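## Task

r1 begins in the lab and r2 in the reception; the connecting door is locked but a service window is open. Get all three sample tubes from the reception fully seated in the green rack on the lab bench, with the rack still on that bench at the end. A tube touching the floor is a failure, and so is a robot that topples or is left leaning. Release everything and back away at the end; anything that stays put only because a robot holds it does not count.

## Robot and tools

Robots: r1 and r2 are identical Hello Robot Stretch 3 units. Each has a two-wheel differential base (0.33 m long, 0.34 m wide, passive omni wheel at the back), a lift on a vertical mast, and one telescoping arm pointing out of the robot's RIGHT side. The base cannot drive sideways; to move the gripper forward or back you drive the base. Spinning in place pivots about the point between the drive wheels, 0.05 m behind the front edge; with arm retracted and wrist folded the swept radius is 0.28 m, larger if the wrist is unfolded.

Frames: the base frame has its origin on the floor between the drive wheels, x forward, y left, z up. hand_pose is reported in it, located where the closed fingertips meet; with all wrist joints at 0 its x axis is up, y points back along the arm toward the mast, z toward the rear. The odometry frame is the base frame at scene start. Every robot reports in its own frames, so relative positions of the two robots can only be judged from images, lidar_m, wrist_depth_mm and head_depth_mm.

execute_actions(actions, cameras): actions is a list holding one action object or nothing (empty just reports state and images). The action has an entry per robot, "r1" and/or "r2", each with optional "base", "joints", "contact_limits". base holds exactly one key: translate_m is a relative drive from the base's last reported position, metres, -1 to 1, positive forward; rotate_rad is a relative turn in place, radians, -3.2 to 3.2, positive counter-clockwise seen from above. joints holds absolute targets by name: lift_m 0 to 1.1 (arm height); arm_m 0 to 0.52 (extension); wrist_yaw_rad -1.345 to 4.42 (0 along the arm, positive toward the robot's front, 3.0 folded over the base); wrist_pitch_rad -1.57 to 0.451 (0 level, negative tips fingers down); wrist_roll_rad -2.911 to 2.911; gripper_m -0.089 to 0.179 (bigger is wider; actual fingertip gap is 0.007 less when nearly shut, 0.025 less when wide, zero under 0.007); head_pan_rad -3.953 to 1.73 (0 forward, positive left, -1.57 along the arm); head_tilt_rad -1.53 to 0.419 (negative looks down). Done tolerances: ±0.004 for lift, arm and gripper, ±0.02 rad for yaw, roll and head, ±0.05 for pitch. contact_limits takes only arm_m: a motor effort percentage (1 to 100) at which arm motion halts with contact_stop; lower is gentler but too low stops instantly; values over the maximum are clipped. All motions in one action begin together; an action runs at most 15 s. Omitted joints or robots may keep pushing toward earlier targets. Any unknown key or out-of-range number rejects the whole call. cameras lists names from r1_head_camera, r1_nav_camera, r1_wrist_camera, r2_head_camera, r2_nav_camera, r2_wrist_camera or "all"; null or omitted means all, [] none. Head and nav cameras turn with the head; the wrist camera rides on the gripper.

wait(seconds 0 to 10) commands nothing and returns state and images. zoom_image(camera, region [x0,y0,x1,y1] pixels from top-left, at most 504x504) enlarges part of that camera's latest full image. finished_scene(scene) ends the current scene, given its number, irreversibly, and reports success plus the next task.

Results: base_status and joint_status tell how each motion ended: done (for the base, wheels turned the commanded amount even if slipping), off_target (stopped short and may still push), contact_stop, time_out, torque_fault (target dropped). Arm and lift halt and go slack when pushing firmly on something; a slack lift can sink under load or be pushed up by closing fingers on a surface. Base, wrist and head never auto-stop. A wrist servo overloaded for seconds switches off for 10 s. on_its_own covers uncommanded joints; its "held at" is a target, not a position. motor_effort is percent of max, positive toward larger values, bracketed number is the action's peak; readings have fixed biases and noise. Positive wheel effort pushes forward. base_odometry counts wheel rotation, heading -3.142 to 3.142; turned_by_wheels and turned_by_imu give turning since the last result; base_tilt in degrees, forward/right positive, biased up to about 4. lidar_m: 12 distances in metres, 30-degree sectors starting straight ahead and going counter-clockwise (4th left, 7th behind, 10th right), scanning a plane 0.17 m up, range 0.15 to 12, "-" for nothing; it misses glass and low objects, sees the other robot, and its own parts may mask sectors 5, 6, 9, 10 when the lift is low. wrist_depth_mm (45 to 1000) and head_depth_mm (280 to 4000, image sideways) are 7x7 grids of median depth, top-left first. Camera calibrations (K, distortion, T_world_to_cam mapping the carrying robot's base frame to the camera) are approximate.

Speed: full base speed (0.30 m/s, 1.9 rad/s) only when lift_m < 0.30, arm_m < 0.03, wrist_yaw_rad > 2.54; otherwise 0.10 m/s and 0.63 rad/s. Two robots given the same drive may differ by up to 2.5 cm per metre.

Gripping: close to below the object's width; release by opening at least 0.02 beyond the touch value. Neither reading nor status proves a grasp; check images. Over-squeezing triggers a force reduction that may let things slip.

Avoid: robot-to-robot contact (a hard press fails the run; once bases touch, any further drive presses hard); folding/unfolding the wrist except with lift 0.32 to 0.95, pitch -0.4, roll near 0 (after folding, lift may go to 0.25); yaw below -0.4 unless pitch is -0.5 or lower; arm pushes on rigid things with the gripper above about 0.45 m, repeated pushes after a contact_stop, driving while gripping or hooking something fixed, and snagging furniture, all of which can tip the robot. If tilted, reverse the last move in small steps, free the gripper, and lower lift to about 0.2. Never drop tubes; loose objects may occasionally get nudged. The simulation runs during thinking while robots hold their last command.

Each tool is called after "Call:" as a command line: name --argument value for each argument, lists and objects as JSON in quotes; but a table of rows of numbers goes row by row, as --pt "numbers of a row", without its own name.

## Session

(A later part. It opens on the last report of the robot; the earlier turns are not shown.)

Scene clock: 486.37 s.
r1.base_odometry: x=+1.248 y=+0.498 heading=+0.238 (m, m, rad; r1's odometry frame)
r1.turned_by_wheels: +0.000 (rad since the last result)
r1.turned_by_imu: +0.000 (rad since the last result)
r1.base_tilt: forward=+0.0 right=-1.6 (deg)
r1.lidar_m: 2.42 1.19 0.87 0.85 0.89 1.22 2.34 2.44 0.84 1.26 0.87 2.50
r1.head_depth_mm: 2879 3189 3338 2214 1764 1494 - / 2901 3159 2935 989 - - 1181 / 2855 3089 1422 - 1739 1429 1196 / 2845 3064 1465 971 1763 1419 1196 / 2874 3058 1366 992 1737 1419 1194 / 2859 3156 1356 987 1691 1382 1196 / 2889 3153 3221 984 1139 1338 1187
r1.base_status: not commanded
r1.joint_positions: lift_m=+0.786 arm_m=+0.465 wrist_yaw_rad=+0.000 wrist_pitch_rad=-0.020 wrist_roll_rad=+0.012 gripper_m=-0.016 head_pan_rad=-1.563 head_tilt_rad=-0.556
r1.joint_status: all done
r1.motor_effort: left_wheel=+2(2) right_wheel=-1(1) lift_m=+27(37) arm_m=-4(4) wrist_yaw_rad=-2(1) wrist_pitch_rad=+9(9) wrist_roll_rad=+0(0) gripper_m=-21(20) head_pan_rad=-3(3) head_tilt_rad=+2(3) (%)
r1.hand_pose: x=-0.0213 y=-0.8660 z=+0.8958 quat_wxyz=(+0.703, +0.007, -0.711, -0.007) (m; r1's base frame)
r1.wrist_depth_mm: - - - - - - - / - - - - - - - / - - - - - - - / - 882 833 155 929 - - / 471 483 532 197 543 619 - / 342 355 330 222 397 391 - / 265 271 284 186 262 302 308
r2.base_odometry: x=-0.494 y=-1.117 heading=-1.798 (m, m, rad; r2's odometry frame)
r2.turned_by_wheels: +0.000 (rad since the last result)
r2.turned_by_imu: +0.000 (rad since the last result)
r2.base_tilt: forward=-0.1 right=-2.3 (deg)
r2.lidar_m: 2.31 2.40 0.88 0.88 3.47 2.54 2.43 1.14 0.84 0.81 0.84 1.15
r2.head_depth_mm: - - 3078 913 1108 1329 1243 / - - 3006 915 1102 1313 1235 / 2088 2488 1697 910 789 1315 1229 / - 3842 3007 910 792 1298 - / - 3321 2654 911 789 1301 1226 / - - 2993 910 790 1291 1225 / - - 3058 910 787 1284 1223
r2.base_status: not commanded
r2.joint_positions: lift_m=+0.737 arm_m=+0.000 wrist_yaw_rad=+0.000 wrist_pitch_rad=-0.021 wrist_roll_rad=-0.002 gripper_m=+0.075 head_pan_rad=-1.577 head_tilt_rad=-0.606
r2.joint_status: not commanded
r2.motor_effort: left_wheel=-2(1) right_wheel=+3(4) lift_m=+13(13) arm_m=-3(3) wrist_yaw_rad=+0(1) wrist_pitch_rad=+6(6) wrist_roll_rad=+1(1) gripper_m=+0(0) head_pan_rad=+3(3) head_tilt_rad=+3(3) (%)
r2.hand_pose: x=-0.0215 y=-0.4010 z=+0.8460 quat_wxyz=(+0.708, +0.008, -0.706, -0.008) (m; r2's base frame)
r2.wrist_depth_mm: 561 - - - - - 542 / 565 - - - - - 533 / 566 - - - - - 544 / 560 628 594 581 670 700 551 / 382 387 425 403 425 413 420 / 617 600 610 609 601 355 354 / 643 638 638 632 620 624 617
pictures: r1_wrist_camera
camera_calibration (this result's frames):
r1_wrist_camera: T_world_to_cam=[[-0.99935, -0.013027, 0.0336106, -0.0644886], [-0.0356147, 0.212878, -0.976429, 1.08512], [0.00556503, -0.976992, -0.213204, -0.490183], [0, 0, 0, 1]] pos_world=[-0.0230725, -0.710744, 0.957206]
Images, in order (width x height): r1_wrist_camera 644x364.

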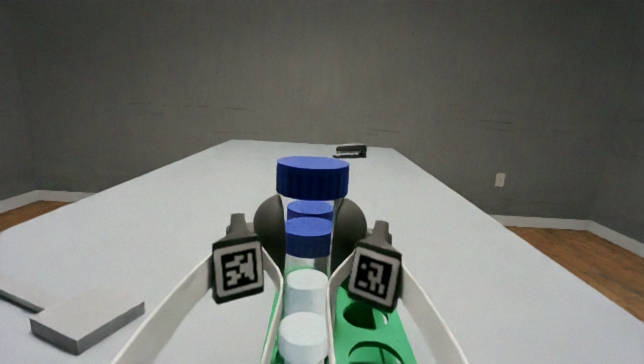

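Call:
execute_actions --actions '[{"r1":{"joints":{"lift_m":0.74}}}]' --cameras '["r1_wrist_camera"]'

Scene clock: 489.50 s.
r1.base_odometry: x=+1.248 y=+0.498 heading=+0.238 (m, m, rad; r1's odometry frame)
r1.turned_by_wheels: +0.000 (rad since the last result)
r1.turned_by_imu: -0.001 (rad since the last result)
r1.base_tilt: forward=+0.1 right=-1.4 (deg)
r1.lidar_m: 2.41 1.19 0.88 0.85 0.88 1.22 2.34 2.44 0.84 1.26 0.87 2.49
r1.head_depth_mm: 2889 3198 3339 2223 1773 1483 1235 / 2874 3185 2941 975 1080 - 1177 / 2843 3062 1386 - 1755 1425 1202 / 2871 3095 1376 - 1761 1423 1196 / 2866 3070 1366 993 1747 1420 1199 / 2869 3143 1358 991 1684 1382 1192 / 2849 3152 3232 982 1131 1339 1190
r1.base_status: not commanded
r1.joint_positions: lift_m=+0.740 arm_m=+0.465 wrist_yaw_rad=+0.000 wrist_pitch_rad=-0.018 wrist_roll_rad=+0.012 gripper_m=-0.016 head_pan_rad=-1.563 head_tilt_rad=-0.556
r1.joint_status: all done
r1.motor_effort: left_wheel=+3(2) right_wheel=-1(1) lift_m=+27(26) arm_m=-4(4) wrist_yaw_rad=-1(1) wrist_pitch_rad=+9(9) wrist_roll_rad=+0(0) gripper_m=-20(21) head_pan_rad=-3(2) head_tilt_rad=+3(2) (%)
r1.hand_pose: x=-0.0213 y=-0.8660 z=+0.8502 quat_wxyz=(+0.703, +0.007, -0.711, -0.007) (m; r1's base frame)
r1.wrist_depth_mm: - - - - - - - / - - - - - - - / - - - - - - - / - 579 618 155 738 - - / 360 371 411 197 423 431 - / 252 272 249 187 296 304 311 / 210 210 207 153 154 233 240
r2.base_odometry: x=-0.494 y=-1.117 heading=-1.798 (m, m, rad; r2's odometry frame)
r2.turned_by_wheels: +0.000 (rad since the last result)
r2.turned_by_imu: +0.000 (rad since the last result)
r2.base_tilt: forward=+0.0 right=-2.3 (deg)
r2.lidar_m: 2.31 2.40 0.88 0.88 3.48 2.53 2.44 1.14 0.84 0.81 0.84 1.15
r2.head_depth_mm: - - 2993 911 1100 1324 1240 / - - 3010 908 1102 1320 1237 / - 2468 1700 913 788 1315 1220 / - 3881 3007 913 788 1303 - / - 3242 2683 912 793 1297 1220 / - - 3028 911 788 1291 1211 / - - 3018 907 791 1276 1224
r2.base_status: not commanded
r2.joint_positions: lift_m=+0.737 arm_m=+0.000 wrist_yaw_rad=+0.000 wrist_pitch_rad=-0.021 wrist_roll_rad=-0.002 gripper_m=+0.075 head_pan_rad=-1.577 head_tilt_rad=-0.606
r2.joint_status: not commanded
r2.motor_effort: left_wheel=-1(2) right_wheel=+3(4) lift_m=+13(13) arm_m=-3(3) wrist_yaw_rad=+0(1) wrist_pitch_rad=+6(6) wrist_roll_rad=+1(1) gripper_m=+0(0) head_pan_rad=+3(3) head_tilt_rad=+3(3) (%)
r2.hand_pose: x=-0.0215 y=-0.4010 z=+0.8460 quat_wxyz=(+0.708, +0.008, -0.706, -0.008) (m; r2's base frame)
r2.wrist_depth_mm: 566 - - - - - 542 / 564 - - - - - 537 / 569 - - - - - 537 / 559 631 585 584 688 696 555 / 382 389 426 401 423 414 421 / 614 603 619 602 607 357 353 / 646 630 624 624 620 621 620
pictures: r1_wrist_camera
camera_calibration (this result's frames):
r1_wrist_camera: T_world_to_cam=[[-0.99935, -0.0129758, 0.0336292, -0.0629277], [-0.0356137, 0.211424, -0.976745, 1.0396], [0.00556407, -0.977308, -0.211749, -0.501461], [0, 0, 0, 1]] pos_world=[-0.0230726, -0.710696, 0.911359]
Images, in order (width x height): r1_wrist_camera 644x364.

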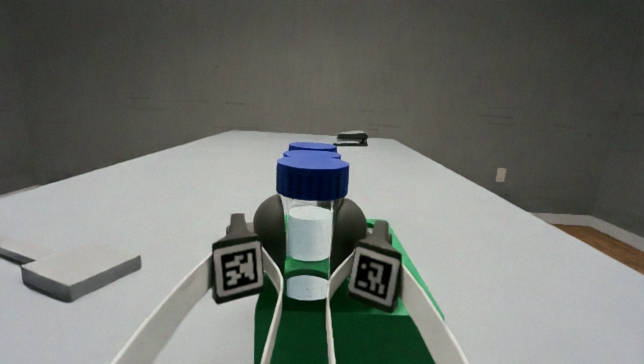

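Call:
execute_actions --actions '[{"r1":{"joints":{"gripper_m":0.075}}}]' --cameras '["r1_wrist_camera"]'

Call:
execute_actions --actions '[{"r1":{"joints":{"arm_m":0.05}}}]' --cameras '["r1_wrist_camera","r1_head_camera"]'

Scene clock: 497.70 s.
r1.base_odometry: x=+1.248 y=+0.498 heading=+0.238 (m, m, rad; r1's odometry frame)
r1.turned_by_wheels: +0.000 (rad since the last result)
r1.turned_by_imu: -0.001 (rad since the last result)
r1.base_tilt: forward=-0.2 right=-1.6 (deg)
r1.lidar_m: 2.42 1.19 0.88 0.85 0.89 1.22 2.34 2.43 0.84 1.26 0.87 2.50
r1.head_depth_mm: 2902 3210 3370 2213 1773 1476 1238 / 2824 3195 2971 975 1079 - 1179 / 2851 3057 1377 - 1762 1426 1194 / 2859 3103 1379 - 1762 1429 1200 / 2860 3080 1365 996 1737 1414 1193 / 2873 3120 1358 986 1681 1382 1192 / 2862 3131 3175 980 1141 1340 1191
r1.base_status: not commanded
r1.joint_positions: lift_m=+0.740 arm_m=+0.465 wrist_yaw_rad=+0.000 wrist_pitch_rad=-0.018 wrist_roll_rad=+0.012 gripper_m=+0.075 head_pan_rad=-1.563 head_tilt_rad=-0.556
r1.joint_status: all done
r1.motor_effort: left_wheel=+2(1) right_wheel=-1(1) lift_m=+27(26) arm_m=-4(4) wrist_yaw_rad=+0(0) wrist_pitch_rad=+9(9) wrist_roll_rad=+0(0) gripper_m=+0(89) head_pan_rad=-2(2) head_tilt_rad=+2(2) (%)
r1.hand_pose: x=-0.0213 y=-0.8660 z=+0.8502 quat_wxyz=(+0.703, +0.007, -0.711, -0.007) (m; r1's base frame)
r1.wrist_depth_mm: - - - - - - - / - - - - - - - / - - - - - - - / - 581 624 149 718 - - / 358 377 390 203 454 442 - / 255 264 261 184 228 303 313 / 214 212 207 152 155 234 238
r2.base_odometry: x=-0.494 y=-1.117 heading=-1.798 (m, m, rad; r2's odometry frame)
r2.turned_by_wheels: +0.000 (rad since the last result)
r2.turned_by_imu: +0.001 (rad since the last result)
r2.base_tilt: forward=-0.1 right=-2.3 (deg)
r2.lidar_m: 2.31 2.40 0.88 0.88 3.47 2.53 2.43 1.14 0.83 0.81 0.84 1.15
r2.head_depth_mm: - - 3024 915 1114 1315 1240 / - - 3040 911 1103 1319 1233 / - 2442 1708 910 793 1319 1222 / - 3911 3044 915 786 1296 - / - 3316 2658 913 788 1296 1216 / - - 2966 912 788 1289 1234 / - - 3019 907 784 1285 1220
r2.base_status: not commanded
r2.joint_positions: lift_m=+0.737 arm_m=+0.000 wrist_yaw_rad=+0.000 wrist_pitch_rad=-0.021 wrist_roll_rad=-0.002 gripper_m=+0.075 head_pan_rad=-1.577 head_tilt_rad=-0.606
r2.joint_status: not commanded
r2.motor_effort: left_wheel=-1(1) right_wheel=+3(3) lift_m=+13(13) arm_m=-3(3) wrist_yaw_rad=+1(0) wrist_pitch_rad=+6(6) wrist_roll_rad=+1(1) gripper_m=+1(0) head_pan_rad=+4(3) head_tilt_rad=+3(2) (%)
r2.hand_pose: x=-0.0215 y=-0.4010 z=+0.8460 quat_wxyz=(+0.708, +0.008, -0.706, -0.008) (m; r2's base frame)
r2.wrist_depth_mm: 557 - - - - - 547 / 563 - - - - - 541 / 561 - - - - - 534 / 559 629 581 585 681 699 550 / 383 388 426 398 423 413 420 / 609 597 609 602 606 355 353 / 628 637 637 624 629 616 617
pictures: r1_wrist_camera
camera_calibration (this result's frames):
r1_wrist_camera: T_world_to_cam=[[-0.99935, -0.0129765, 0.0336293, -0.0629282], [-0.035614, 0.211424, -0.976745, 1.0396], [0.00556466, -0.977308, -0.211749, -0.501461], [0, 0, 0, 1]] pos_world=[-0.0230725, -0.710695, 0.911359]
Images, in order (width x height): r1_wrist_camera 644x364.

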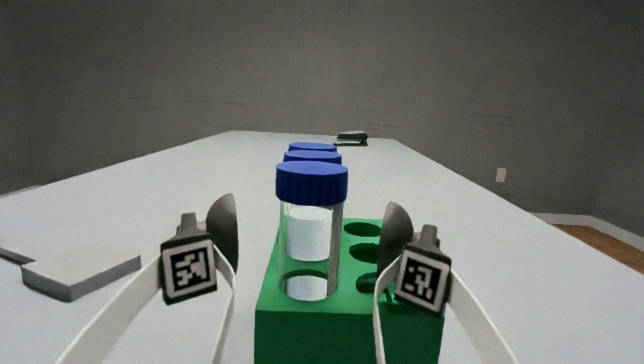

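Scene clock: 501.93 s.
r1.base_odometry: x=+1.248 y=+0.498 heading=+0.238 (m, m, rad; r1's odometry frame)
r1.turned_by_wheels: +0.000 (rad since the last result)
r1.turned_by_imu: -0.001 (rad since the last result)
r1.base_tilt: forward=-0.1 right=-1.6 (deg)
r1.lidar_m: 2.42 1.19 0.87 0.85 0.88 1.23 2.34 2.44 0.84 1.26 0.87 2.50
r1.head_depth_mm: 2876 3232 3290 2229 1774 1431 1264 / 2851 3207 2954 975 1151 1348 - / 2894 3088 1384 978 1788 1436 - / 2896 3090 1377 949 1750 1520 - / 2848 3051 1365 995 1776 1414 1200 / 2862 3141 1361 990 1692 1383 1192 / 2880 3227 3240 983 1134 1337 1196
r1.base_status: not commanded
r1.joint_positions: lift_m=+0.740 arm_m=+0.050 wrist_yaw_rad=+0.000 wrist_pitch_rad=-0.018 wrist_roll_rad=+0.012 gripper_m=+0.075 head_pan_rad=-1.563 head_tilt_rad=-0.556
r1.joint_status: all done
r1.motor_effort: left_wheel=+2(1) right_wheel=-1(1) lift_m=+27(27) arm_m=-5(6) wrist_yaw_rad=-2(1) wrist_pitch_rad=+9(9) wrist_roll_rad=+0(0) gripper_m=-1(2) head_pan_rad=-3(2) head_tilt_rad=+3(2) (%)
r1.hand_pose: x=-0.0213 y=-0.4510 z=+0.8502 quat_wxyz=(+0.703, +0.007, -0.711, -0.007) (m; r1's base frame)
r1.wrist_depth_mm: - - - - - - - / - - - - - - - / - - - - - - - / - 596 646 578 724 - - / - 551 551 544 513 552 - / - 586 - - - - - / - - - - - - -
r2.base_odometry: x=-0.494 y=-1.117 heading=-1.798 (m, m, rad; r2's odometry frame)
r2.turned_by_wheels: +0.000 (rad since the last result)
r2.turned_by_imu: +0.001 (rad since the last result)
r2.base_tilt: forward=+0.1 right=-2.2 (deg)
r2.lidar_m: 2.31 2.41 0.88 0.88 3.49 2.54 2.44 1.14 0.84 0.80 0.84 1.15
r2.head_depth_mm: - - 3012 910 1111 1329 1237 / - - 3020 909 1093 1323 1239 / - 2444 1681 916 792 1322 1224 / - 3854 3048 913 789 1308 - / - 3287 2650 906 788 1288 1229 / - - 3121 910 790 1289 1224 / - - 2966 908 789 1268 1233
r2.base_status: not commanded
r2.joint_positions: lift_m=+0.737 arm_m=+0.000 wrist_yaw_rad=+0.000 wrist_pitch_rad=-0.021 wrist_roll_rad=-0.002 gripper_m=+0.075 head_pan_rad=-1.577 head_tilt_rad=-0.606
r2.joint_status: not commanded
r2.motor_effort: left_wheel=-1(1) right_wheel=+4(4) lift_m=+13(13) arm_m=-3(3) wrist_yaw_rad=+1(1) wrist_pitch_rad=+6(6) wrist_roll_rad=+1(1) gripper_m=+0(1) head_pan_rad=+3(4) head_tilt_rad=+2(3) (%)
r2.hand_pose: x=-0.0215 y=-0.4010 z=+0.8460 quat_wxyz=(+0.708, +0.008, -0.706, -0.008) (m; r2's base frame)
r2.wrist_depth_mm: 562 - - - - - 543 / 564 - - - - - 538 / 563 - - - - - 535 / 558 637 591 580 677 695 563 / 382 386 426 404 424 411 424 / 610 601 614 605 604 356 353 / 644 629 632 624 628 620 618
pictures: r1_head_camera (sideways: a quarter turn clockwise sets it upright), r1_wrist_camera
camera_calibration (this result's frames):
r1_head_camera: T_world_to_cam=[[0.0076306, 0.572161, -0.820106, 1.09574], [0.999532, -0.0286491, -0.0106875, 0.0100024], [-0.0296103, -0.819641, -0.572112, 0.706092], [0, 0, 0, 1]] pos_world=[0.00254875, -0.0479114, 1.30269]
r1_wrist_camera: T_world_to_cam=[[-0.99935, -0.0129764, 0.0336293, -0.057543], [-0.035614, 0.211424, -0.976745, 0.951861], [0.00556464, -0.977308, -0.211749, -0.0958782], [0, 0, 0, 1]] pos_world=[-0.0230725, -0.295695, 0.911359]
Images, in order (width x height): r1_head_camera 896x504, r1_wrist_camera 644x364.

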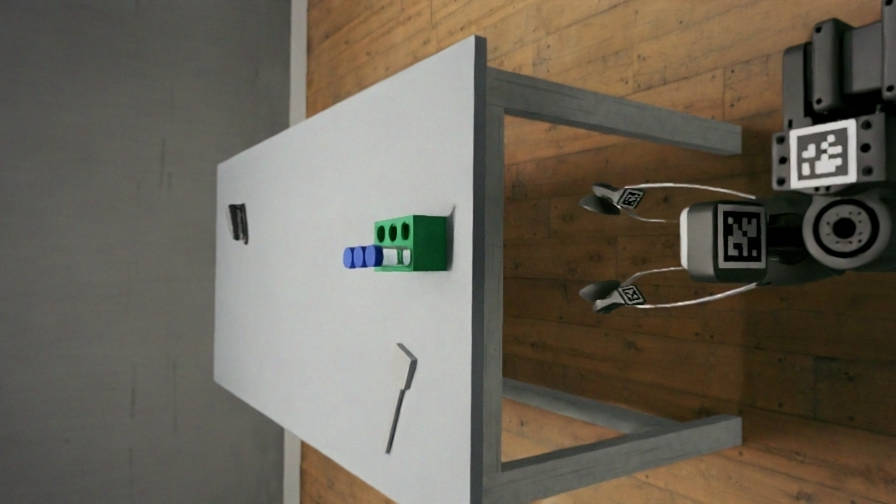

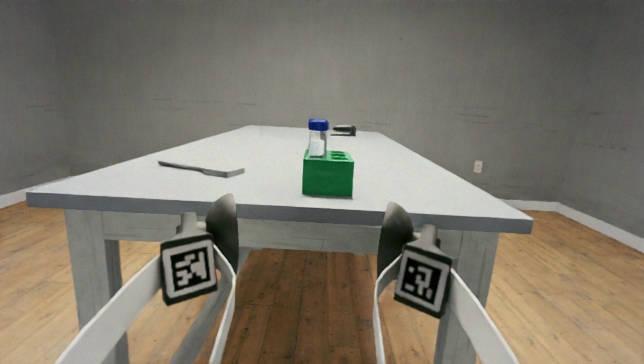

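Call:
finished_scene --scene 1

The scene is finished: the task was done.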